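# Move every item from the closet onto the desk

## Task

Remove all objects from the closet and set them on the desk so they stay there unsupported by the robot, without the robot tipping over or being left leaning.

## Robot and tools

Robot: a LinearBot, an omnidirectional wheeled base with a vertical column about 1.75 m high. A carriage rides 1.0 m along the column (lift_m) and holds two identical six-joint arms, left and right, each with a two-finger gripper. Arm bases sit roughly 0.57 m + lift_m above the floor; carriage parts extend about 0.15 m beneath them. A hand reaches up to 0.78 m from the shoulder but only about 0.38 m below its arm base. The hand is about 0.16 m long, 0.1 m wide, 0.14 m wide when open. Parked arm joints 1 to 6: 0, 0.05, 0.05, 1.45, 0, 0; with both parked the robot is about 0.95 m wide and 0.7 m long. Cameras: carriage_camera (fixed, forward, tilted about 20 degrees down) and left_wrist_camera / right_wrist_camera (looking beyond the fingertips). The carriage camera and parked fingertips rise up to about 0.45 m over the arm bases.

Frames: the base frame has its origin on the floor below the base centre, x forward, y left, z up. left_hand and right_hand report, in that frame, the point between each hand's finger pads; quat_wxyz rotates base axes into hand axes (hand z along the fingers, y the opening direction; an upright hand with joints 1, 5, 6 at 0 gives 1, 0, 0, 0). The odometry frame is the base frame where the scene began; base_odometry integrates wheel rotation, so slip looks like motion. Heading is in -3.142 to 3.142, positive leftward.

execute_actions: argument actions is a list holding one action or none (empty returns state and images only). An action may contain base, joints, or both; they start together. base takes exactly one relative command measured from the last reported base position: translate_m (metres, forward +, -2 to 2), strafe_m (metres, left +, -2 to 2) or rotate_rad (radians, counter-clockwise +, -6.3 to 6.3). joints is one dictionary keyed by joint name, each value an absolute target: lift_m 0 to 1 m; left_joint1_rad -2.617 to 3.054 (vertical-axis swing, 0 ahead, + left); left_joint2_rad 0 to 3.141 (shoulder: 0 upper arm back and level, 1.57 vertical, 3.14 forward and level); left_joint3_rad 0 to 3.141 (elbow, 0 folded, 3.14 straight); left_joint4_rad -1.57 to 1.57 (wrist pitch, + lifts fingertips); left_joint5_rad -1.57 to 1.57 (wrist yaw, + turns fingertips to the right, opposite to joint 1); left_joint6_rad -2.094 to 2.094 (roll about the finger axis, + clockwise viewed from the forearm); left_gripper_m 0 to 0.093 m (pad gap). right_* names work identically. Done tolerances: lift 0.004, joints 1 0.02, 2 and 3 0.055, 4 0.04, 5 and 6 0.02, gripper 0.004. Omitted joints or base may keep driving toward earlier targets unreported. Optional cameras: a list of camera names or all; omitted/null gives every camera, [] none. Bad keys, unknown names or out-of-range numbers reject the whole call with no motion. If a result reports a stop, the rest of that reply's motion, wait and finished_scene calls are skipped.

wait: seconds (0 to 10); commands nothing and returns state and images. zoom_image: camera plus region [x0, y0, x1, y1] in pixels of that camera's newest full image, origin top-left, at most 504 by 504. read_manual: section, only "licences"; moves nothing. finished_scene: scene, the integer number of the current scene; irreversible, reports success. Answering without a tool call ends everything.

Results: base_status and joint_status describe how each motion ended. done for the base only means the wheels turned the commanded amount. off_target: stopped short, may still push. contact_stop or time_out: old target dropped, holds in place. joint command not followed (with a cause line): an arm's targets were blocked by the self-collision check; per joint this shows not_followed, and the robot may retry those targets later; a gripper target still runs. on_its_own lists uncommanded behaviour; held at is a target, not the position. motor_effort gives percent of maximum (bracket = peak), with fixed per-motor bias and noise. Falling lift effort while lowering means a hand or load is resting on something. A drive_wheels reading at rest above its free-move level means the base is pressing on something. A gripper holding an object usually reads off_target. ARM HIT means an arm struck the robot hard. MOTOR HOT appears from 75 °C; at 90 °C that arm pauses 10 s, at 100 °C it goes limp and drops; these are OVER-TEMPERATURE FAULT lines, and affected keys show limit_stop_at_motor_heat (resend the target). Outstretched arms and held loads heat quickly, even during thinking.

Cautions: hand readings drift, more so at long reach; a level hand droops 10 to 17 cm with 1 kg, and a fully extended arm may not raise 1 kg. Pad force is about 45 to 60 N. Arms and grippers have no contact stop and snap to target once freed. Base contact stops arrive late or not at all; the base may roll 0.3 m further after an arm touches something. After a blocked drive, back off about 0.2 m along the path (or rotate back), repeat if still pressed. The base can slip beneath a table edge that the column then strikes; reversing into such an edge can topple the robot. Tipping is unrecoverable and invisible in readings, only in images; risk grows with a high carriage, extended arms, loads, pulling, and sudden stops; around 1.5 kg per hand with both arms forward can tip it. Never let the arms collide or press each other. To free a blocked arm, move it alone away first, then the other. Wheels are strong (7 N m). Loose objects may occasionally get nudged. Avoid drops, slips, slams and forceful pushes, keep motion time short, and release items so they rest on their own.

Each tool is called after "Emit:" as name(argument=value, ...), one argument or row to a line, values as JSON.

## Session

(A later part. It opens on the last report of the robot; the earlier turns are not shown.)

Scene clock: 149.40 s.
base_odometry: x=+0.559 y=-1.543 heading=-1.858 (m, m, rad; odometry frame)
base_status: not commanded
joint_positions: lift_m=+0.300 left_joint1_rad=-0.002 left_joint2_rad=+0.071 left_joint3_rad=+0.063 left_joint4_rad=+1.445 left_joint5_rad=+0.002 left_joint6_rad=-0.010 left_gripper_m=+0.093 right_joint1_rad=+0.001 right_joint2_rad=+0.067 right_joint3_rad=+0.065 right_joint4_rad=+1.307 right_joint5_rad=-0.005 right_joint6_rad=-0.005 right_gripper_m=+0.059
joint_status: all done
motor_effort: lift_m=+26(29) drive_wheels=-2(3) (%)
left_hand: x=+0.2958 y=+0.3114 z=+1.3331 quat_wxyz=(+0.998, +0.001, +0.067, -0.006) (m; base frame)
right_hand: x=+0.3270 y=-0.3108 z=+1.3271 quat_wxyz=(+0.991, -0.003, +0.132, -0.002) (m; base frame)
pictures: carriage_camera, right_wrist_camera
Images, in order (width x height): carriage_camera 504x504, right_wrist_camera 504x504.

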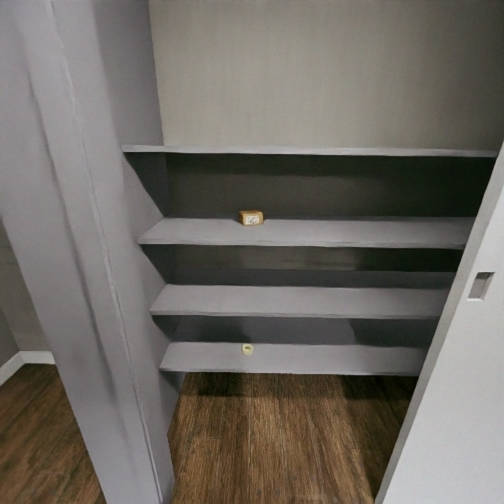

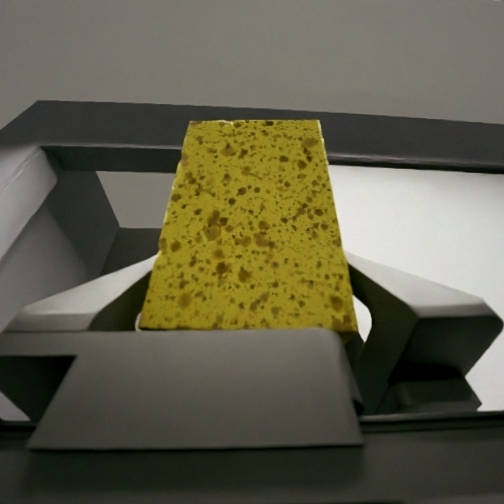

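Emit:
execute_actions(
  actions=[
    {"base":{"strafe_m":-0.08},"joints":{"lift_m":0.235,"right_joint4_rad":1.5}},
  ],
  cameras=[],
)

Emit:
execute_actions(
  actions=[
    {"base":{"rotate_rad":-0.3}},
  ],
  cameras=[],
)

Emit:
execute_actions(
  actions=[
    {"joints":{"left_joint1_rad":0.3,"left_joint2_rad":2.3,"left_joint3_rad":1.92,"left_joint4_rad":0.4,"left_joint5_rad":1.05}},
  ],
  cameras=[],
)

Emit:
execute_actions(
  actions=[
    {"base":{"translate_m":0.2}},
  ],
  cameras=["carriage_camera","left_wrist_camera"],
)

Emit:
execute_actions(
  actions=[
    {"base":{"strafe_m":0.065}},
  ],
  cameras=["carriage_camera","left_wrist_camera"],
)

Scene clock: 159.37 s.
base_odometry: x=+0.483 y=-1.521 heading=-1.859 (m, m, rad; odometry frame)
base_status: done
joint_positions: lift_m=+0.235 left_joint1_rad=-0.002 left_joint2_rad=+0.068 left_joint3_rad=+0.063 left_joint4_rad=+1.445 left_joint5_rad=+0.002 left_joint6_rad=-0.010 left_gripper_m=+0.093 right_joint1_rad=+0.001 right_joint2_rad=+0.067 right_joint3_rad=+0.064 right_joint4_rad=+1.495 right_joint5_rad=-0.004 right_joint6_rad=-0.005 right_gripper_m=+0.059
joint_status: all done
motor_effort: lift_m=+27(23) drive_wheels=+0(11) (%)
left_hand: x=+0.2950 y=+0.3114 z=+1.2680 quat_wxyz=(+0.998, +0.001, +0.066, -0.006) (m; base frame)
right_hand: x=+0.2816 y=-0.3111 z=+1.2698 quat_wxyz=(+0.999, -0.002, +0.039, -0.002) (m; base frame)
pictures: none
No camera images: the call's "cameras" was empty. Leave "cameras" out to get every camera's image.

Scene clock: 160.87 s.
base_odometry: x=+0.483 y=-1.521 heading=-2.158 (m, m, rad; odometry frame)
base_status: done
joint_positions: lift_m=+0.235 left_joint1_rad=-0.002 left_joint2_rad=+0.068 left_joint3_rad=+0.063 left_joint4_rad=+1.446 left_joint5_rad=+0.002 left_joint6_rad=-0.010 left_gripper_m=+0.093 right_joint1_rad=+0.001 right_joint2_rad=+0.067 right_joint3_rad=+0.064 right_joint4_rad=+1.495 right_joint5_rad=-0.004 right_joint6_rad=-0.005 right_gripper_m=+0.059
joint_status: not commanded
motor_effort: lift_m=+24(21) drive_wheels=+5(8) (%)
left_hand: x=+0.2948 y=+0.3114 z=+1.2681 quat_wxyz=(+0.998, +0.001, +0.065, -0.006) (m; base frame)
right_hand: x=+0.2816 y=-0.3111 z=+1.2698 quat_wxyz=(+0.999, -0.002, +0.039, -0.002) (m; base frame)
pictures: none
No camera images: the call's "cameras" was empty. Leave "cameras" out to get every camera's image.

Scene clock: 163.10 s.
base_odometry: x=+0.483 y=-1.521 heading=-2.158 (m, m, rad; odometry frame)
base_status: not commanded
joint_positions: lift_m=+0.235 left_joint1_rad=+0.291 left_joint2_rad=+2.304 left_joint3_rad=+1.901 left_joint4_rad=+0.396 left_joint5_rad=+1.042 left_joint6_rad=-0.010 left_gripper_m=+0.093 right_joint1_rad=+0.001 right_joint2_rad=+0.067 right_joint3_rad=+0.064 right_joint4_rad=+1.495 right_joint5_rad=-0.004 right_joint6_rad=-0.005 right_gripper_m=+0.059
joint_status: all done
motor_effort: lift_m=+19(22) drive_wheels=+5(5) (%)
left_hand: x=+0.8840 y=+0.3436 z=+1.1021 quat_wxyz=(+0.655, +0.255, +0.661, -0.264) (m; base frame)
right_hand: x=+0.2816 y=-0.3111 z=+1.2698 quat_wxyz=(+0.999, -0.002, +0.039, -0.002) (m; base frame)
pictures: none
No camera images: the call's "cameras" was empty. Leave "cameras" out to get every camera's image.

Scene clock: 165.27 s.
base_odometry: x=+0.372 y=-1.687 heading=-2.159 (m, m, rad; odometry frame)
base_status: done
joint_positions: lift_m=+0.235 left_joint1_rad=+0.291 left_joint2_rad=+2.304 left_joint3_rad=+1.901 left_joint4_rad=+0.400 left_joint5_rad=+1.044 left_joint6_rad=-0.010 left_gripper_m=+0.093 right_joint1_rad=+0.001 right_joint2_rad=+0.067 right_joint3_rad=+0.064 right_joint4_rad=+1.495 right_joint5_rad=-0.004 right_joint6_rad=-0.005 right_gripper_m=+0.059
joint_status: not commanded
motor_effort: lift_m=+22(25) drive_wheels=-7(13) (%)
left_hand: x=+0.8838 y=+0.3436 z=+1.1026 quat_wxyz=(+0.655, +0.256, +0.660, -0.264) (m; base frame)
right_hand: x=+0.2816 y=-0.3111 z=+1.2698 quat_wxyz=(+0.999, -0.002, +0.039, -0.002) (m; base frame)
pictures: carriage_camera, left_wrist_camera
Images, in order (width x height): carriage_camera 504x504, left_wrist_camera 504x504.

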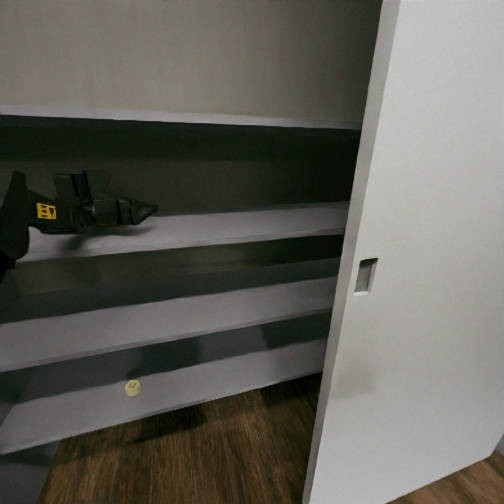

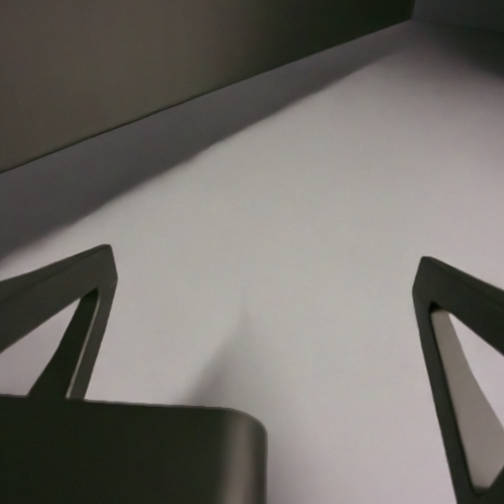

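Scene clock: 166.57 s.
base_odometry: x=+0.425 y=-1.723 heading=-2.160 (m, m, rad; odometry frame)
base_status: done
joint_positions: lift_m=+0.235 left_joint1_rad=+0.296 left_joint2_rad=+2.304 left_joint3_rad=+1.901 left_joint4_rad=+0.400 left_joint5_rad=+1.045 left_joint6_rad=-0.010 left_gripper_m=+0.093 right_joint1_rad=+0.001 right_joint2_rad=+0.067 right_joint3_rad=+0.064 right_joint4_rad=+1.496 right_joint5_rad=-0.004 right_joint6_rad=-0.005 right_gripper_m=+0.059
joint_status: not commanded
motor_effort: lift_m=+27(23) drive_wheels=-3(11) (%)
left_hand: x=+0.8835 y=+0.3465 z=+1.1026 quat_wxyz=(+0.656, +0.255, +0.660, -0.263) (m; base frame)
right_hand: x=+0.2815 y=-0.3112 z=+1.2698 quat_wxyz=(+0.999, -0.002, +0.039, -0.002) (m; base frame)
pictures: carriage_camera, left_wrist_camera
Images, in order (width x height): carriage_camera 504x504, left_wrist_camera 504x504.

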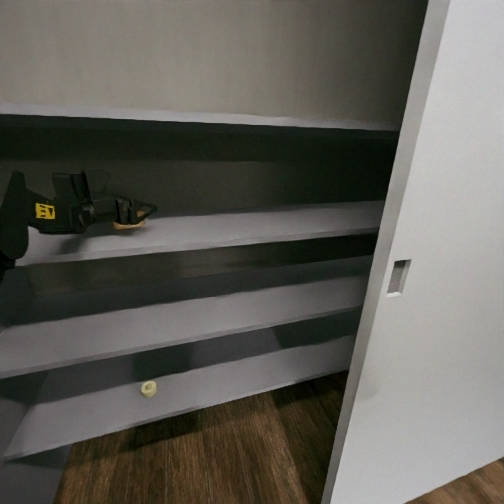

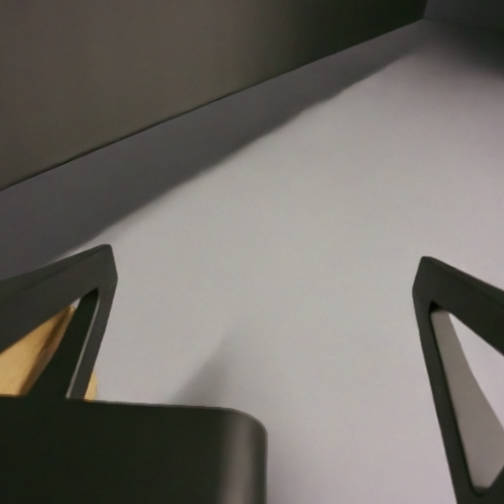

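Emit:
execute_actions(
  actions=[
    {"joints":{"left_joint1_rad":0.56,"left_joint5_rad":1.3}},
  ],
  cameras=[],
)

Emit:
execute_actions(
  actions=[
    {"base":{"translate_m":0.11},"joints":{"lift_m":0.215}},
  ],
  cameras=["carriage_camera","left_wrist_camera"],
)

Scene clock: 168.73 s.
base_odometry: x=+0.425 y=-1.723 heading=-2.159 (m, m, rad; odometry frame)
base_status: not commanded
joint_positions: lift_m=+0.235 left_joint1_rad=+0.565 left_joint2_rad=+2.304 left_joint3_rad=+1.901 left_joint4_rad=+0.400 left_joint5_rad=+1.293 left_joint6_rad=-0.010 left_gripper_m=+0.093 right_joint1_rad=+0.001 right_joint2_rad=+0.067 right_joint3_rad=+0.064 right_joint4_rad=+1.496 right_joint5_rad=-0.004 right_joint6_rad=-0.005 right_gripper_m=+0.059
joint_status: all done
motor_effort: lift_m=+25(24) drive_wheels=-3(0) (%)
left_hand: x=+0.8279 y=+0.4754 z=+1.1027 quat_wxyz=(+0.659, +0.248, +0.663, -0.256) (m; base frame)
right_hand: x=+0.2815 y=-0.3112 z=+1.2698 quat_wxyz=(+0.999, -0.002, +0.039, -0.002) (m; base frame)
pictures: none
No camera images: the call's "cameras" was empty. Leave "cameras" out to get every camera's image.

Scene clock: 170.43 s.
base_odometry: x=+0.365 y=-1.815 heading=-2.159 (m, m, rad; odometry frame)
base_status: done
joint_positions: lift_m=+0.215 left_joint1_rad=+0.565 left_joint2_rad=+2.299 left_joint3_rad=+1.901 left_joint4_rad=+0.401 left_joint5_rad=+1.298 left_joint6_rad=-0.010 left_gripper_m=+0.093 right_joint1_rad=+0.001 right_joint2_rad=+0.067 right_joint3_rad=+0.064 right_joint4_rad=+1.497 right_joint5_rad=-0.003 right_joint6_rad=-0.005 right_gripper_m=+0.059
joint_status: all done
motor_effort: lift_m=+21(23) drive_wheels=-5(10) (%)
left_hand: x=+0.8267 y=+0.4743 z=+1.0854 quat_wxyz=(+0.660, +0.251, +0.661, -0.256) (m; base frame)
right_hand: x=+0.2812 y=-0.3113 z=+1.2498 quat_wxyz=(+0.999, -0.002, +0.038, -0.002) (m; base frame)
pictures: carriage_camera, left_wrist_camera
Images, in order (width x height): carriage_camera 504x504, left_wrist_camera 504x504.

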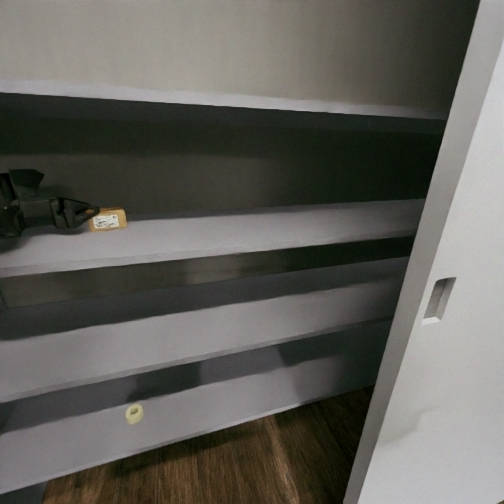

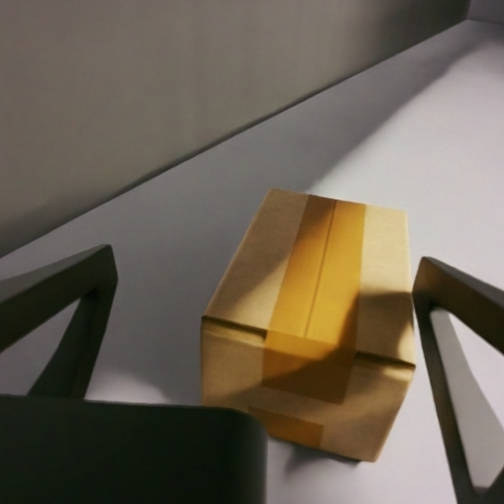

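Emit:
execute_actions(
  actions=[
    {"joints":{"lift_m":0.197,"left_joint1_rad":0.51,"left_joint5_rad":1.3}},
  ],
  cameras=["left_wrist_camera"],
)

Emit:
execute_actions(
  actions=[
    {"base":{"translate_m":0.035},"joints":{"left_joint1_rad":0.45}},
  ],
  cameras=["carriage_camera","left_wrist_camera"],
)

Scene clock: 172.37 s.
base_odometry: x=+0.365 y=-1.815 heading=-2.159 (m, m, rad; odometry frame)
base_status: not commanded
joint_positions: lift_m=+0.197 left_joint1_rad=+0.506 left_joint2_rad=+2.300 left_joint3_rad=+1.908 left_joint4_rad=+0.402 left_joint5_rad=+1.299 left_joint6_rad=-0.010 left_gripper_m=+0.093 right_joint1_rad=+0.001 right_joint2_rad=+0.067 right_joint3_rad=+0.062 right_joint4_rad=+1.498 right_joint5_rad=-0.003 right_joint6_rad=-0.005 right_gripper_m=+0.059
joint_status: all done
motor_effort: lift_m=+23(21) drive_wheels=-4(5) (%)
left_hand: x=+0.8355 y=+0.4412 z=+1.0695 quat_wxyz=(+0.653, +0.273, +0.651, -0.273) (m; base frame)
right_hand: x=+0.2819 y=-0.3113 z=+1.2311 quat_wxyz=(+0.999, -0.002, +0.039, -0.002) (m; base frame)
pictures: left_wrist_camera
Images, in order (width x height): left_wrist_camera 504x504.

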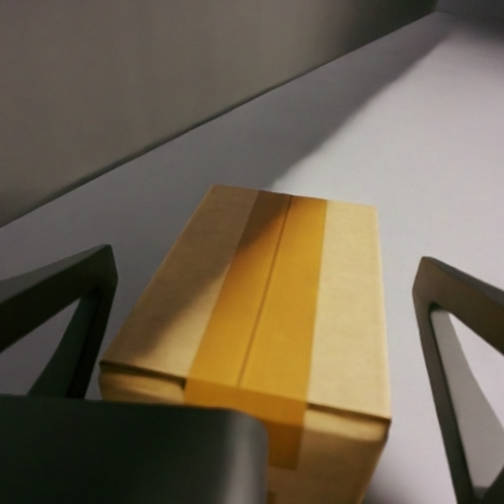

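Scene clock: 173.50 s.
base_odometry: x=+0.345 y=-1.844 heading=-2.159 (m, m, rad; odometry frame)
base_status: done
joint_positions: lift_m=+0.197 left_joint1_rad=+0.450 left_joint2_rad=+2.300 left_joint3_rad=+1.908 left_joint4_rad=+0.403 left_joint5_rad=+1.299 left_joint6_rad=-0.010 left_gripper_m=+0.093 right_joint1_rad=+0.001 right_joint2_rad=+0.067 right_joint3_rad=+0.062 right_joint4_rad=+1.498 right_joint5_rad=-0.003 right_joint6_rad=-0.005 right_gripper_m=+0.059
joint_status: all done
motor_effort: lift_m=+25(24) drive_wheels=+2(12) (%)
left_hand: x=+0.8418 y=+0.4087 z=+1.0696 quat_wxyz=(+0.645, +0.291, +0.643, -0.292) (m; base frame)
right_hand: x=+0.2819 y=-0.3113 z=+1.2311 quat_wxyz=(+0.999, -0.002, +0.039, -0.002) (m; base frame)
pictures: carriage_camera, left_wrist_camera
Images, in order (width x height): carriage_camera 504x504, left_wrist_camera 504x504.

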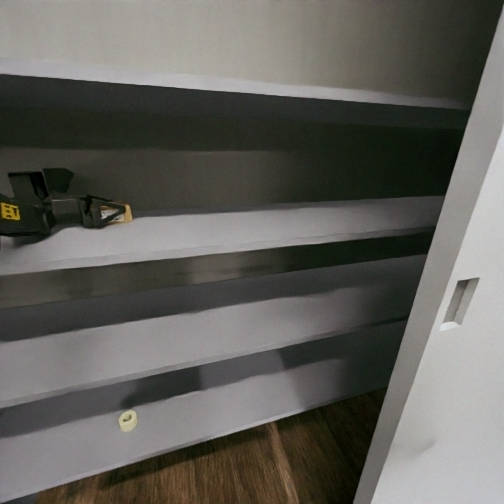

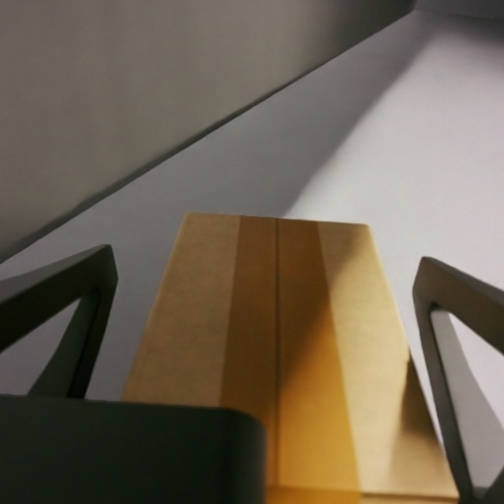

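Emit:
execute_actions(
  actions=[
    {"joints":{"lift_m":0.185}},
  ],
  cameras=[],
)

Emit:
execute_actions(
  actions=[
    {"joints":{"left_gripper_m":0.03}},
  ],
  cameras=["left_wrist_camera"],
)

Emit:
execute_actions(
  actions=[
    {"joints":{"lift_m":0.235}},
  ],
  cameras=["carriage_camera","left_wrist_camera"],
)

Scene clock: 175.53 s.
base_odometry: x=+0.345 y=-1.844 heading=-2.159 (m, m, rad; odometry frame)
base_status: not commanded
joint_positions: lift_m=+0.185 left_joint1_rad=+0.450 left_joint2_rad=+2.295 left_joint3_rad=+1.908 left_joint4_rad=+0.425 left_joint5_rad=+1.301 left_joint6_rad=-0.004 left_gripper_m=+0.093 right_joint1_rad=+0.001 right_joint2_rad=+0.067 right_joint3_rad=+0.062 right_joint4_rad=+1.498 right_joint5_rad=-0.003 right_joint6_rad=-0.005 right_gripper_m=+0.059
joint_status: all done
motor_effort: lift_m=+21(19) drive_wheels=+2(2) (%)
left_hand: x=+0.8408 y=+0.4082 z=+1.0630 quat_wxyz=(+0.652, +0.301, +0.636, -0.283) (m; base frame)
right_hand: x=+0.2819 y=-0.3113 z=+1.2192 quat_wxyz=(+0.999, -0.002, +0.039, -0.002) (m; base frame)
pictures: none
No camera images: the call's "cameras" was empty. Leave "cameras" out to get every camera's image.

Scene clock: 176.17 s.
base_odometry: x=+0.345 y=-1.844 heading=-2.159 (m, m, rad; odometry frame)
base_status: not commanded
joint_positions: lift_m=+0.185 left_joint1_rad=+0.450 left_joint2_rad=+2.295 left_joint3_rad=+1.908 left_joint4_rad=+0.425 left_joint5_rad=+1.301 left_joint6_rad=-0.005 left_gripper_m=+0.059 right_joint1_rad=+0.001 right_joint2_rad=+0.067 right_joint3_rad=+0.062 right_joint4_rad=+1.498 right_joint5_rad=-0.003 right_joint6_rad=-0.005 right_gripper_m=+0.059
joint_status: left_gripper_m off_target (ended at +0.059, target +0.030)
motor_effort: lift_m=+25(23) drive_wheels=+2(2) (%)
left_hand: x=+0.8408 y=+0.4082 z=+1.0630 quat_wxyz=(+0.652, +0.300, +0.636, -0.283) (m; base frame)
right_hand: x=+0.2819 y=-0.3113 z=+1.2192 quat_wxyz=(+0.999, -0.002, +0.039, -0.002) (m; base frame)
pictures: left_wrist_camera
Images, in order (width x height): left_wrist_camera 504x504.

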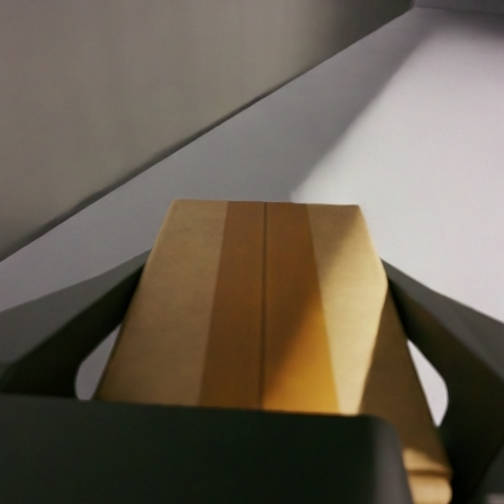

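Scene clock: 176.90 s.
base_odometry: x=+0.345 y=-1.844 heading=-2.159 (m, m, rad; odometry frame)
base_status: not commanded
joint_positions: lift_m=+0.235 left_joint1_rad=+0.450 left_joint2_rad=+2.296 left_joint3_rad=+1.908 left_joint4_rad=+0.399 left_joint5_rad=+1.301 left_joint6_rad=-0.005 left_gripper_m=+0.059 right_joint1_rad=+0.001 right_joint2_rad=+0.067 right_joint3_rad=+0.062 right_joint4_rad=+1.498 right_joint5_rad=-0.002 right_joint6_rad=-0.005 right_gripper_m=+0.059
joint_status: all done
motor_effort: lift_m=+21(30) drive_wheels=+2(2) (%)
left_hand: x=+0.8411 y=+0.4083 z=+1.1094 quat_wxyz=(+0.646, +0.293, +0.642, -0.290) (m; base frame)
right_hand: x=+0.2819 y=-0.3114 z=+1.2692 quat_wxyz=(+0.999, -0.001, +0.039, -0.002) (m; base frame)
pictures: carriage_camera, left_wrist_camera
Images, in order (width x height): carriage_camera 504x504, left_wrist_camera 504x504.

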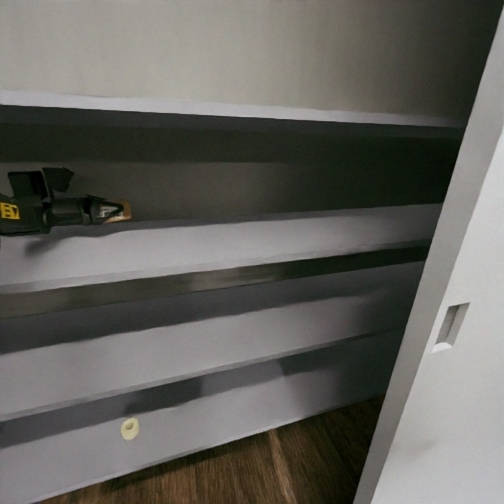

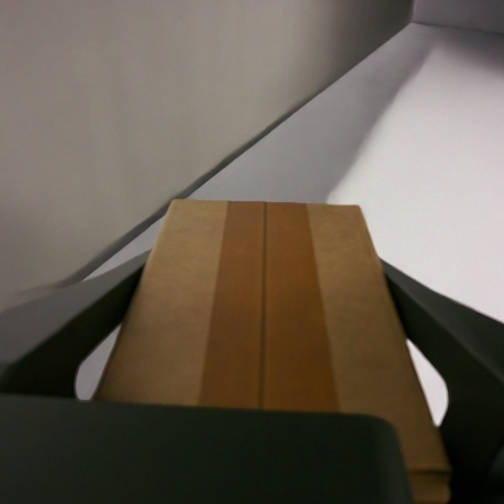

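Emit:
execute_actions(
  actions=[
    {"base":{"translate_m":-0.35},"joints":{"left_joint1_rad":0.1}},
  ],
  cameras=["carriage_camera"],
)

Emit:
execute_actions(
  actions=[
    {"base":{"translate_m":-0.2},"joints":{"left_joint1_rad":0,"left_joint2_rad":0.3,"left_joint3_rad":0.3,"left_joint4_rad":0.06,"left_joint5_rad":0,"lift_m":0.3}},
  ],
  cameras=["carriage_camera","left_wrist_camera"],
)

Scene clock: 181.60 s.
base_odometry: x=+0.540 y=-1.553 heading=-2.159 (m, m, rad; odometry frame)
base_status: done
joint_positions: lift_m=+0.235 left_joint1_rad=+0.097 left_joint2_rad=+2.296 left_joint3_rad=+1.908 left_joint4_rad=+0.396 left_joint5_rad=+1.299 left_joint6_rad=-0.005 left_gripper_m=+0.059 right_joint1_rad=+0.001 right_joint2_rad=+0.067 right_joint3_rad=+0.062 right_joint4_rad=+1.499 right_joint5_rad=-0.002 right_joint6_rad=-0.005 right_gripper_m=+0.059
joint_status: all done
motor_effort: lift_m=+19(24) drive_wheels=-3(17) (%)
left_hand: x=+0.8389 y=+0.2017 z=+1.1090 quat_wxyz=(+0.585, +0.400, +0.582, -0.399) (m; base frame)
right_hand: x=+0.2816 y=-0.3115 z=+1.2692 quat_wxyz=(+0.999, -0.001, +0.039, -0.002) (m; base frame)
pictures: carriage_camera
Images, in order (width x height): carriage_camera 504x504.

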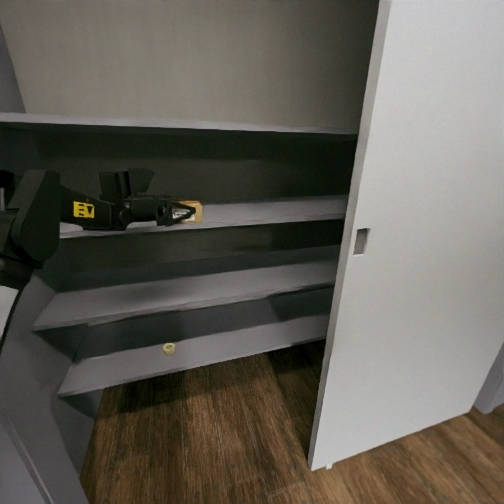

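Scene clock: 183.67 s.
base_odometry: x=+0.651 y=-1.386 heading=-2.159 (m, m, rad; odometry frame)
base_status: done
joint_positions: lift_m=+0.300 left_joint1_rad=-0.009 left_joint2_rad=+0.316 left_joint3_rad=+0.314 left_joint4_rad=+0.048 left_joint5_rad=+0.005 left_joint6_rad=-0.005 left_gripper_m=+0.059 right_joint1_rad=+0.001 right_joint2_rad=+0.067 right_joint3_rad=+0.062 right_joint4_rad=+1.499 right_joint5_rad=-0.002 right_joint6_rad=-0.005 right_gripper_m=+0.059
joint_status: all done
motor_effort: lift_m=+21(27) drive_wheels=-3(10) (%)
left_hand: x=+0.5205 y=+0.3087 z=+1.1653 quat_wxyz=(+0.723, +0.003, +0.691, -0.007) (m; base frame)
right_hand: x=+0.2816 y=-0.3115 z=+1.3342 quat_wxyz=(+0.999, -0.001, +0.039, -0.002) (m; base frame)
pictures: carriage_camera, left_wrist_camera
Images, in order (width x height): carriage_camera 504x504, left_wrist_camera 504x504.

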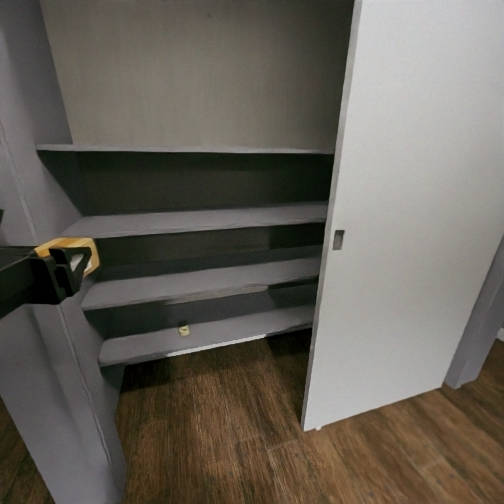

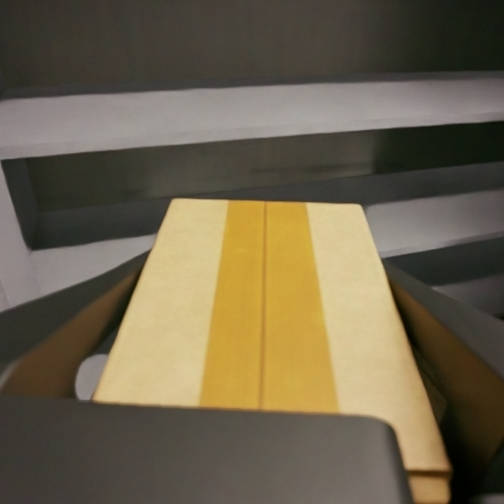

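Emit:
execute_actions(
  actions=[
    {"base":{"rotate_rad":-2.307},"joints":{"right_joint2_rad":0.3,"right_joint3_rad":0.3,"right_joint4_rad":0.0}},
  ],
  cameras=[],
)

Emit:
execute_actions(
  actions=[
    {"base":{"translate_m":1.97}},
  ],
  cameras=[],
)

Emit:
execute_actions(
  actions=[
    {"base":{"rotate_rad":-0.535}},
  ],
)

Scene clock: 189.03 s.
base_odometry: x=+0.651 y=-1.386 heading=+1.818 (m, m, rad; odometry frame)
base_status: done
joint_positions: lift_m=+0.300 left_joint1_rad=-0.009 left_joint2_rad=+0.316 left_joint3_rad=+0.314 left_joint4_rad=+0.048 left_joint5_rad=+0.002 left_joint6_rad=-0.005 left_gripper_m=+0.059 right_joint1_rad=+0.001 right_joint2_rad=+0.287 right_joint3_rad=+0.294 right_joint4_rad=+0.007 right_joint5_rad=-0.001 right_joint6_rad=-0.005 right_gripper_m=+0.059
joint_status: all done
motor_effort: lift_m=+25(23) drive_wheels=+4(12) (%)
left_hand: x=+0.5205 y=+0.3092 z=+1.1653 quat_wxyz=(+0.723, +0.002, +0.691, -0.005) (m; base frame)
right_hand: x=+0.5180 y=-0.3114 z=+1.1524 quat_wxyz=(+0.712, -0.002, +0.702, -0.001) (m; base frame)
pictures: none
No camera images: the call's "cameras" was empty. Leave "cameras" out to get every camera's image.

Scene clock: 195.27 s.
base_odometry: x=+0.171 y=+0.524 heading=+1.817 (m, m, rad; odometry frame)
base_status: done
joint_positions: lift_m=+0.300 left_joint1_rad=-0.009 left_joint2_rad=+0.316 left_joint3_rad=+0.314 left_joint4_rad=+0.048 left_joint5_rad=+0.002 left_joint6_rad=-0.005 left_gripper_m=+0.059 right_joint1_rad=+0.001 right_joint2_rad=+0.287 right_joint3_rad=+0.294 right_joint4_rad=+0.007 right_joint5_rad=-0.001 right_joint6_rad=-0.005 right_gripper_m=+0.059
joint_status: not commanded
motor_effort: lift_m=+21(24) drive_wheels=-8(18) (%)
left_hand: x=+0.5205 y=+0.3092 z=+1.1653 quat_wxyz=(+0.723, +0.002, +0.691, -0.005) (m; base frame)
right_hand: x=+0.5180 y=-0.3114 z=+1.1524 quat_wxyz=(+0.712, -0.002, +0.702, -0.001) (m; base frame)
pictures: none
No camera images: the call's "cameras" was empty. Leave "cameras" out to get every camera's image.

Scene clock: 197.20 s.
base_odometry: x=+0.171 y=+0.524 heading=+1.282 (m, m, rad; odometry frame)
base_status: done
joint_positions: lift_m=+0.300 left_joint1_rad=-0.009 left_joint2_rad=+0.316 left_joint3_rad=+0.314 left_joint4_rad=+0.047 left_joint5_rad=+0.001 left_joint6_rad=-0.005 left_gripper_m=+0.059 right_joint1_rad=+0.001 right_joint2_rad=+0.287 right_joint3_rad=+0.294 right_joint4_rad=+0.006 right_joint5_rad=-0.002 right_joint6_rad=-0.005 right_gripper_m=+0.059
joint_status: not commanded
motor_effort: lift_m=+24(20) drive_wheels=+4(10) (%)
left_hand: x=+0.5206 y=+0.3094 z=+1.1652 quat_wxyz=(+0.723, +0.002, +0.691, -0.005) (m; base frame)
right_hand: x=+0.5180 y=-0.3113 z=+1.1523 quat_wxyz=(+0.712, -0.002, +0.703, -0.001) (m; base frame)
pictures: carriage_camera, left_wrist_camera, right_wrist_camera
Images, in order (width x height): carriage_camera 504x504, left_wrist_camera 504x504, right_wrist_camera 504x504.

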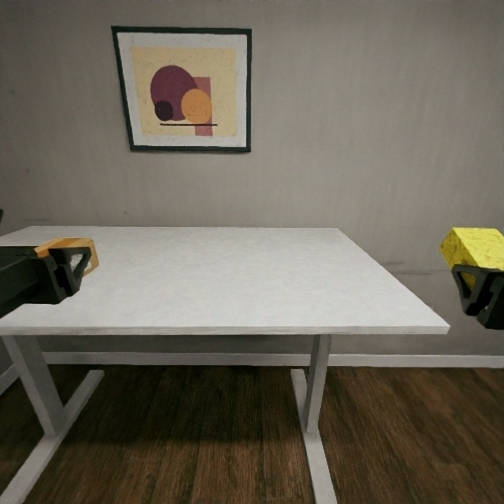

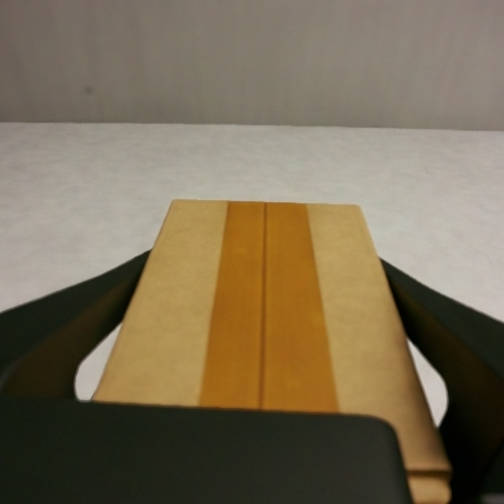

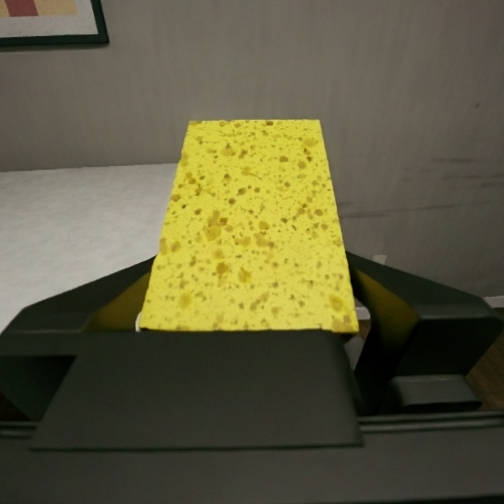

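Emit:
execute_actions(
  actions=[
    {"joints":{"lift_m":0.34,"left_joint2_rad":2.6,"left_joint3_rad":1.96,"left_joint4_rad":0.66,"right_joint1_rad":0.2,"right_joint2_rad":2.3,"right_joint3_rad":1.7,"right_joint4_rad":0.19}},
  ],
)

Emit:
execute_actions(
  actions=[
    {"joints":{"lift_m":0.29}},
  ],
)

Scene clock: 203.33 s.
base_odometry: x=+0.171 y=+0.524 heading=+1.282 (m, m, rad; odometry frame)
base_status: not commanded
joint_positions: lift_m=+0.340 left_joint1_rad=-0.009 left_joint2_rad=+2.619 left_joint3_rad=+1.935 left_joint4_rad=+0.627 left_joint5_rad=+0.001 left_joint6_rad=-0.005 left_gripper_m=+0.059 right_joint1_rad=+0.195 right_joint2_rad=+2.299 right_joint3_rad=+1.688 right_joint4_rad=+0.187 right_joint5_rad=-0.001 right_joint6_rad=-0.005 right_gripper_m=+0.059
joint_status: all done
motor_effort: lift_m=+23(25) drive_wheels=+4(4) (%)
left_hand: x=+0.9827 y=+0.3053 z=+1.0619 quat_wxyz=(+0.686, +0.002, +0.727, -0.005) (m; base frame)
right_hand: x=+0.9032 y=-0.1850 z=+1.0571 quat_wxyz=(+0.540, -0.084, +0.836, +0.052) (m; base frame)
pictures: carriage_camera, left_wrist_camera, right_wrist_camera
Images, in order (width x height): carriage_camera 504x504, left_wrist_camera 504x504, right_wrist_camera 504x504.

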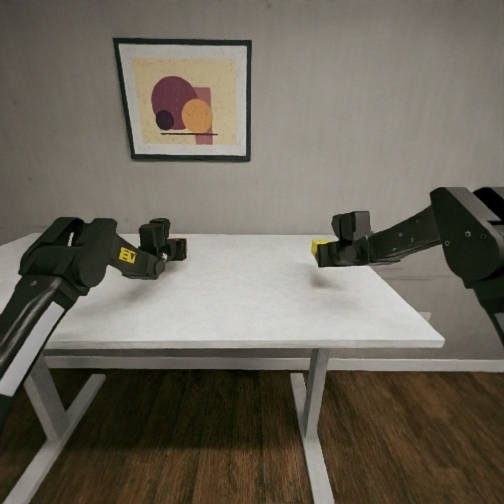

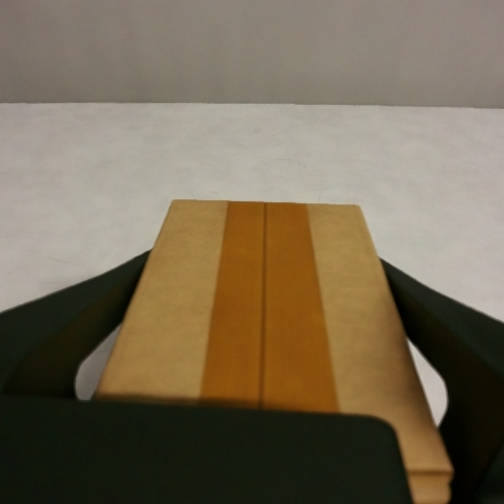

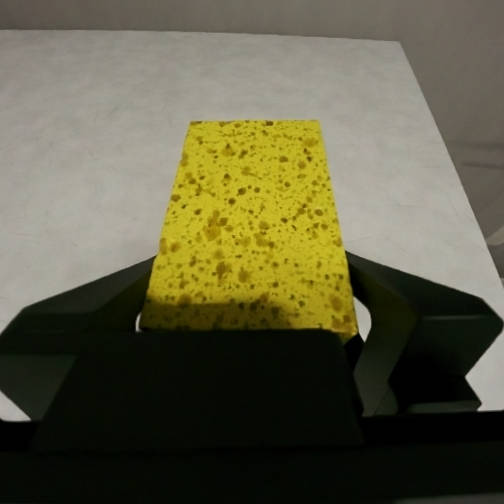

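Scene clock: 204.17 s.
base_odometry: x=+0.171 y=+0.524 heading=+1.282 (m, m, rad; odometry frame)
base_status: not commanded
joint_positions: lift_m=+0.290 left_joint1_rad=-0.009 left_joint2_rad=+2.608 left_joint3_rad=+1.941 left_joint4_rad=+0.638 left_joint5_rad=+0.001 left_joint6_rad=-0.005 left_gripper_m=+0.059 right_joint1_rad=+0.195 right_joint2_rad=+2.298 right_joint3_rad=+1.696 right_joint4_rad=+0.191 right_joint5_rad=-0.001 right_joint6_rad=-0.005 right_gripper_m=+0.059
joint_status: all done
motor_effort: lift_m=+23(25) drive_wheels=+4(4) (%)
left_hand: x=+0.9834 y=+0.3053 z=+1.0254 quat_wxyz=(+0.697, +0.002, +0.717, -0.005) (m; base frame)
right_hand: x=+0.9051 y=-0.1846 z=+1.0125 quat_wxyz=(+0.546, -0.084, +0.832, +0.053) (m; base frame)
pictures: carriage_camera, left_wrist_camera, right_wrist_camera
Images, in order (width x height): carriage_camera 504x504, left_wrist_camera 504x504, right_wrist_camera 504x504.

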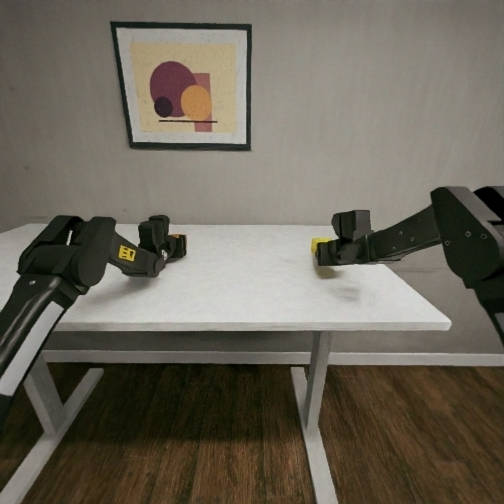

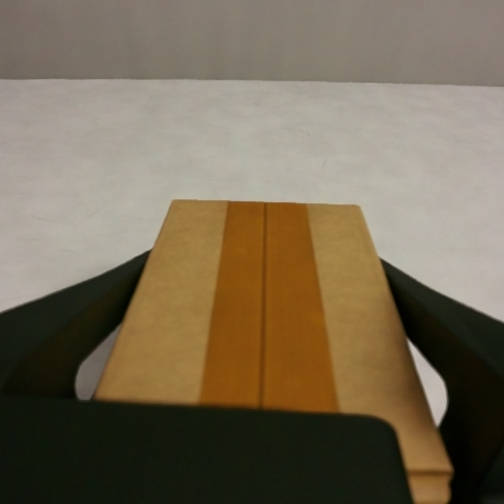

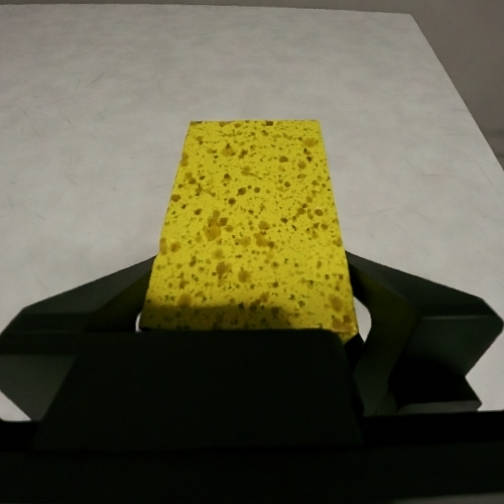

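Emit:
execute_actions(
  actions=[
    {"joints":{"lift_m":0.265}},
  ],
  cameras=["carriage_camera"],
)

Scene clock: 205.83 s.
base_odometry: x=+0.171 y=+0.524 heading=+1.282 (m, m, rad; odometry frame)
base_status: not commanded
joint_positions: lift_m=+0.265 left_joint1_rad=-0.009 left_joint2_rad=+2.605 left_joint3_rad=+1.941 left_joint4_rad=+0.652 left_joint5_rad=+0.001 left_joint6_rad=-0.004 left_gripper_m=+0.059 right_joint1_rad=+0.195 right_joint2_rad=+2.299 right_joint3_rad=+1.696 right_joint4_rad=+0.194 right_joint5_rad=-0.001 right_joint6_rad=-0.005 right_gripper_m=+0.059
joint_status: all done
motor_effort: lift_m=+23(23) drive_wheels=+4(4) (%)
left_hand: x=+0.9834 y=+0.3053 z=+1.0059 quat_wxyz=(+0.703, +0.002, +0.711, -0.005) (m; base frame)
right_hand: x=+0.9054 y=-0.1846 z=+0.9877 quat_wxyz=(+0.546, -0.083, +0.832, +0.053) (m; base frame)
pictures: carriage_camera
Images, in order (width x height): carriage_camera 504x504.

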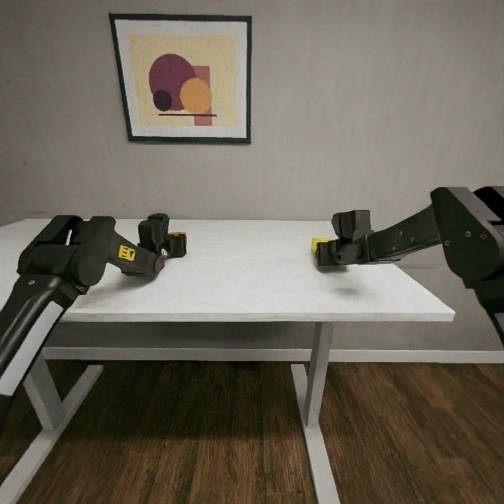

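Emit:
execute_actions(
  actions=[
    {"joints":{"lift_m":0.253}},
  ],
  cameras=[],
)

Emit:
execute_actions(
  actions=[
    {"joints":{"left_gripper_m":0.093,"right_gripper_m":0.093}},
  ],
)

Emit:
execute_actions(
  actions=[
    {"joints":{"lift_m":0.36}},
  ],
  cameras=[],
)

Emit:
execute_actions(
  actions=[
    {"base":{"translate_m":-0.15},"joints":{"left_joint2_rad":0.05,"left_joint3_rad":0.05,"left_joint4_rad":1.45,"right_joint1_rad":0,"right_joint2_rad":0.05,"right_joint3_rad":0.05,"right_joint4_rad":1.45}},
  ],
  cameras=["carriage_camera"],
)

Scene clock: 208.60 s.
base_odometry: x=+0.171 y=+0.524 heading=+1.282 (m, m, rad; odometry frame)
base_status: not commanded
joint_positions: lift_m=+0.253 left_joint1_rad=-0.009 left_joint2_rad=+2.601 left_joint3_rad=+1.941 left_joint4_rad=+0.679 left_joint5_rad=+0.001 left_joint6_rad=-0.004 left_gripper_m=+0.059 right_joint1_rad=+0.195 right_joint2_rad=+2.297 right_joint3_rad=+1.696 right_joint4_rad=+0.195 right_joint5_rad=-0.001 right_joint6_rad=-0.005 right_gripper_m=+0.059
joint_status: all done
motor_effort: lift_m=+21(20) drive_wheels=+4(4) (%)
left_hand: x=+0.9833 y=+0.3053 z=+1.0038 quat_wxyz=(+0.714, +0.002, +0.700, -0.005) (m; base frame)
right_hand: x=+0.9055 y=-0.1845 z=+0.9773 quat_wxyz=(+0.548, -0.083, +0.831, +0.053) (m; base frame)
pictures: none
No camera images: the call's "cameras" was empty. Leave "cameras" out to get every camera's image.

Scene clock: 209.23 s.
base_odometry: x=+0.171 y=+0.524 heading=+1.282 (m, m, rad; odometry frame)
base_status: not commanded
joint_positions: lift_m=+0.253 left_joint1_rad=-0.009 left_joint2_rad=+2.601 left_joint3_rad=+1.941 left_joint4_rad=+0.679 left_joint5_rad=+0.001 left_joint6_rad=-0.004 left_gripper_m=+0.093 right_joint1_rad=+0.195 right_joint2_rad=+2.297 right_joint3_rad=+1.696 right_joint4_rad=+0.195 right_joint5_rad=-0.001 right_joint6_rad=-0.005 right_gripper_m=+0.093
joint_status: all done
motor_effort: lift_m=+23(23) drive_wheels=+4(4) (%)
left_hand: x=+0.9833 y=+0.3053 z=+1.0038 quat_wxyz=(+0.714, +0.002, +0.700, -0.005) (m; base frame)
right_hand: x=+0.9055 y=-0.1845 z=+0.9773 quat_wxyz=(+0.548, -0.083, +0.831, +0.053) (m; base frame)
pictures: carriage_camera, left_wrist_camera, right_wrist_camera
Images, in order (width x height): carriage_camera 504x504, left_wrist_camera 504x504, right_wrist_camera 504x504.

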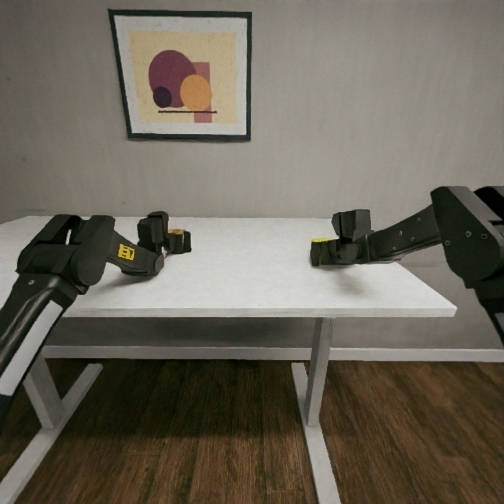

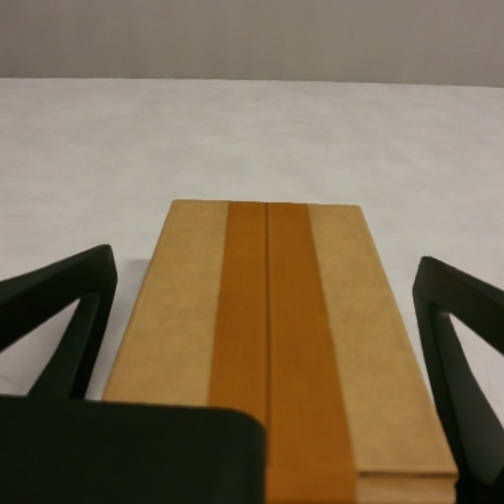

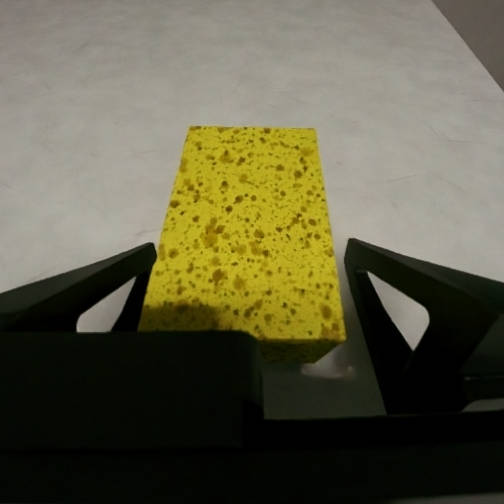

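Scene clock: 210.20 s.
base_odometry: x=+0.171 y=+0.524 heading=+1.282 (m, m, rad; odometry frame)
base_status: not commanded
joint_positions: lift_m=+0.360 left_joint1_rad=-0.009 left_joint2_rad=+2.593 left_joint3_rad=+1.950 left_joint4_rad=+0.670 left_joint5_rad=+0.001 left_joint6_rad=-0.004 left_gripper_m=+0.093 right_joint1_rad=+0.195 right_joint2_rad=+2.294 right_joint3_rad=+1.696 right_joint4_rad=+0.204 right_joint5_rad=-0.001 right_joint6_rad=-0.005 right_gripper_m=+0.093
joint_status: all done
motor_effort: lift_m=+22(25) drive_wheels=+4(4) (%)
left_hand: x=+0.9838 y=+0.3053 z=+1.1184 quat_wxyz=(+0.717, +0.002, +0.697, -0.005) (m; base frame)
right_hand: x=+0.9063 y=-0.1844 z=+1.0878 quat_wxyz=(+0.552, -0.083, +0.828, +0.053) (m; base frame)
pictures: none
No camera images: the call's "cameras" was empty. Leave "cameras" out to get every camera's image.

Scene clock: 212.50 s.
base_odometry: x=+0.128 y=+0.381 heading=+1.282 (m, m, rad; odometry frame)
base_status: done
joint_positions: lift_m=+0.360 left_joint1_rad=-0.009 left_joint2_rad=+0.067 left_joint3_rad=+0.073 left_joint4_rad=+1.461 left_joint5_rad=+0.001 left_joint6_rad=-0.004 left_gripper_m=+0.093 right_joint1_rad=-0.003 right_joint2_rad=+0.067 right_joint3_rad=+0.067 right_joint4_rad=+1.458 right_joint5_rad=+0.004 right_joint6_rad=-0.005 right_gripper_m=+0.093
joint_status: all done
motor_effort: lift_m=+23(24) drive_wheels=-7(13) (%)
left_hand: x=+0.2874 y=+0.3114 z=+1.3963 quat_wxyz=(+0.999, +0.001, +0.052, -0.007) (m; base frame)
right_hand: x=+0.2898 y=-0.3126 z=+1.3947 quat_wxyz=(+0.998, +0.002, +0.056, -0.004) (m; base frame)
pictures: carriage_camera
Images, in order (width x height): carriage_camera 504x504.

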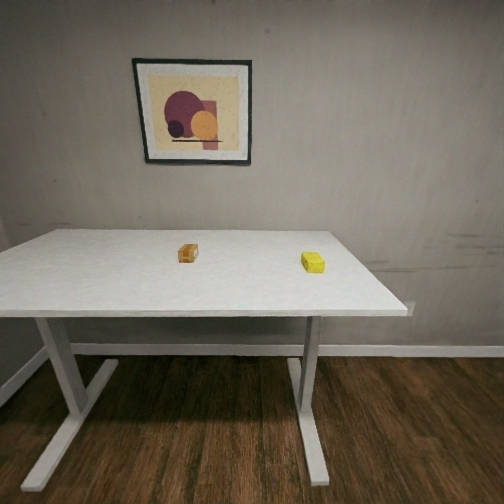

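Emit:
execute_actions(
  actions=[
    {"base":{"rotate_rad":-2.77},"joints":{"lift_m":0.04}},
  ],
  cameras=[],
)

Emit:
execute_actions(
  actions=[
    {"base":{"translate_m":1.848}},
  ],
  cameras=[],
)

Emit:
execute_actions(
  actions=[
    {"base":{"rotate_rad":-0.37}},
  ],
  cameras=["carriage_camera"],
)

Emit:
execute_actions(
  actions=[
    {"joints":{"left_joint1_rad":0,"left_joint2_rad":2.8,"left_joint3_rad":1.7,"left_joint4_rad":0.3}},
  ],
  cameras=["carriage_camera","left_wrist_camera"],
)

Scene clock: 219.63 s.
base_odometry: x=+0.128 y=+0.381 heading=-1.488 (m, m, rad; odometry frame)
base_status: done
joint_positions: lift_m=+0.040 left_joint1_rad=-0.009 left_joint2_rad=+0.067 left_joint3_rad=+0.070 left_joint4_rad=+1.453 left_joint5_rad=+0.001 left_joint6_rad=-0.004 left_gripper_m=+0.093 right_joint1_rad=-0.003 right_joint2_rad=+0.067 right_joint3_rad=+0.062 right_joint4_rad=+1.447 right_joint5_rad=+0.003 right_joint6_rad=-0.005 right_gripper_m=+0.093
joint_status: all done
motor_effort: lift_m=+26(23) drive_wheels=+3(12) (%)
left_hand: x=+0.2901 y=+0.3114 z=+1.0753 quat_wxyz=(+0.998, +0.001, +0.057, -0.007) (m; base frame)
right_hand: x=+0.2942 y=-0.3125 z=+1.0728 quat_wxyz=(+0.998, +0.002, +0.064, -0.004) (m; base frame)
pictures: none
No camera images: the call's "cameras" was empty. Leave "cameras" out to get every camera's image.

Scene clock: 225.60 s.
base_odometry: x=+0.279 y=-1.461 heading=-1.489 (m, m, rad; odometry frame)
base_status: done
joint_positions: lift_m=+0.040 left_joint1_rad=-0.009 left_joint2_rad=+0.067 left_joint3_rad=+0.070 left_joint4_rad=+1.453 left_joint5_rad=+0.001 left_joint6_rad=-0.004 left_gripper_m=+0.093 right_joint1_rad=-0.003 right_joint2_rad=+0.067 right_joint3_rad=+0.062 right_joint4_rad=+1.447 right_joint5_rad=+0.003 right_joint6_rad=-0.005 right_gripper_m=+0.093
joint_status: not commanded
motor_effort: lift_m=+28(22) drive_wheels=-8(17) (%)
left_hand: x=+0.2901 y=+0.3114 z=+1.0753 quat_wxyz=(+0.998, +0.001, +0.057, -0.007) (m; base frame)
right_hand: x=+0.2941 y=-0.3125 z=+1.0728 quat_wxyz=(+0.998, +0.002, +0.064, -0.004) (m; base frame)
pictures: none
No camera images: the call's "cameras" was empty. Leave "cameras" out to get every camera's image.

Scene clock: 227.27 s.
base_odometry: x=+0.279 y=-1.461 heading=-1.859 (m, m, rad; odometry frame)
base_status: done
joint_positions: lift_m=+0.040 left_joint1_rad=-0.009 left_joint2_rad=+0.067 left_joint3_rad=+0.070 left_joint4_rad=+1.452 left_joint5_rad=+0.001 left_joint6_rad=-0.004 left_gripper_m=+0.093 right_joint1_rad=-0.003 right_joint2_rad=+0.067 right_joint3_rad=+0.062 right_joint4_rad=+1.446 right_joint5_rad=+0.003 right_joint6_rad=-0.005 right_gripper_m=+0.093
joint_status: not commanded
motor_effort: lift_m=+22(24) drive_wheels=+5(8) (%)
left_hand: x=+0.2903 y=+0.3114 z=+1.0752 quat_wxyz=(+0.998, +0.001, +0.057, -0.007) (m; base frame)
right_hand: x=+0.2943 y=-0.3125 z=+1.0728 quat_wxyz=(+0.998, +0.001, +0.065, -0.004) (m; base frame)
pictures: carriage_camera
Images, in order (width x height): carriage_camera 504x504.

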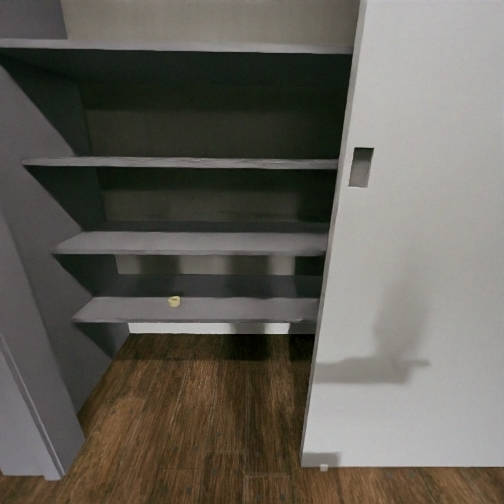

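Scene clock: 229.77 s.
base_odometry: x=+0.279 y=-1.461 heading=-1.859 (m, m, rad; odometry frame)
base_status: not commanded
joint_positions: lift_m=+0.040 left_joint1_rad=-0.009 left_joint2_rad=+2.794 left_joint3_rad=+1.699 left_joint4_rad=+0.292 left_joint5_rad=+0.001 left_joint6_rad=-0.004 left_gripper_m=+0.093 right_joint1_rad=-0.003 right_joint2_rad=+0.067 right_joint3_rad=+0.062 right_joint4_rad=+1.446 right_joint5_rad=+0.003 right_joint6_rad=-0.005 right_gripper_m=+0.093
joint_status: all done
motor_effort: lift_m=+24(24) drive_wheels=+5(5) (%)
left_hand: x=+0.8652 y=+0.3063 z=+0.4752 quat_wxyz=(+0.375, +0.002, +0.927, -0.003) (m; base frame)
right_hand: x=+0.2943 y=-0.3125 z=+1.0728 quat_wxyz=(+0.998, +0.001, +0.065, -0.004) (m; base frame)
pictures: carriage_camera, left_wrist_camera
Images, in order (width x height): carriage_camera 504x504, left_wrist_camera 504x504.

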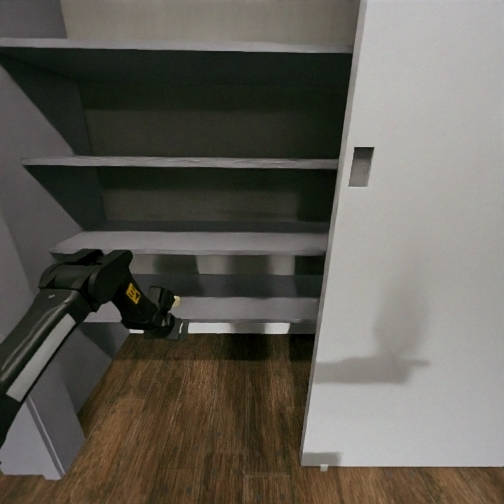

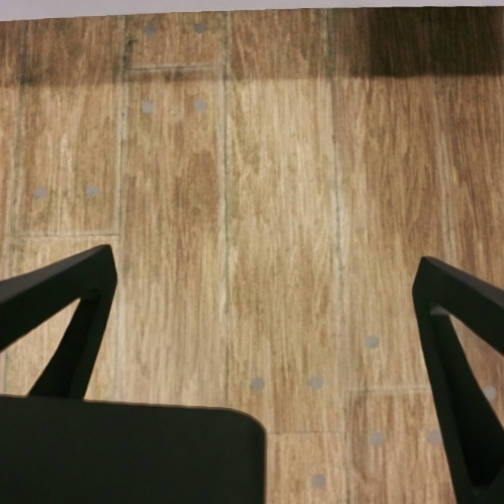

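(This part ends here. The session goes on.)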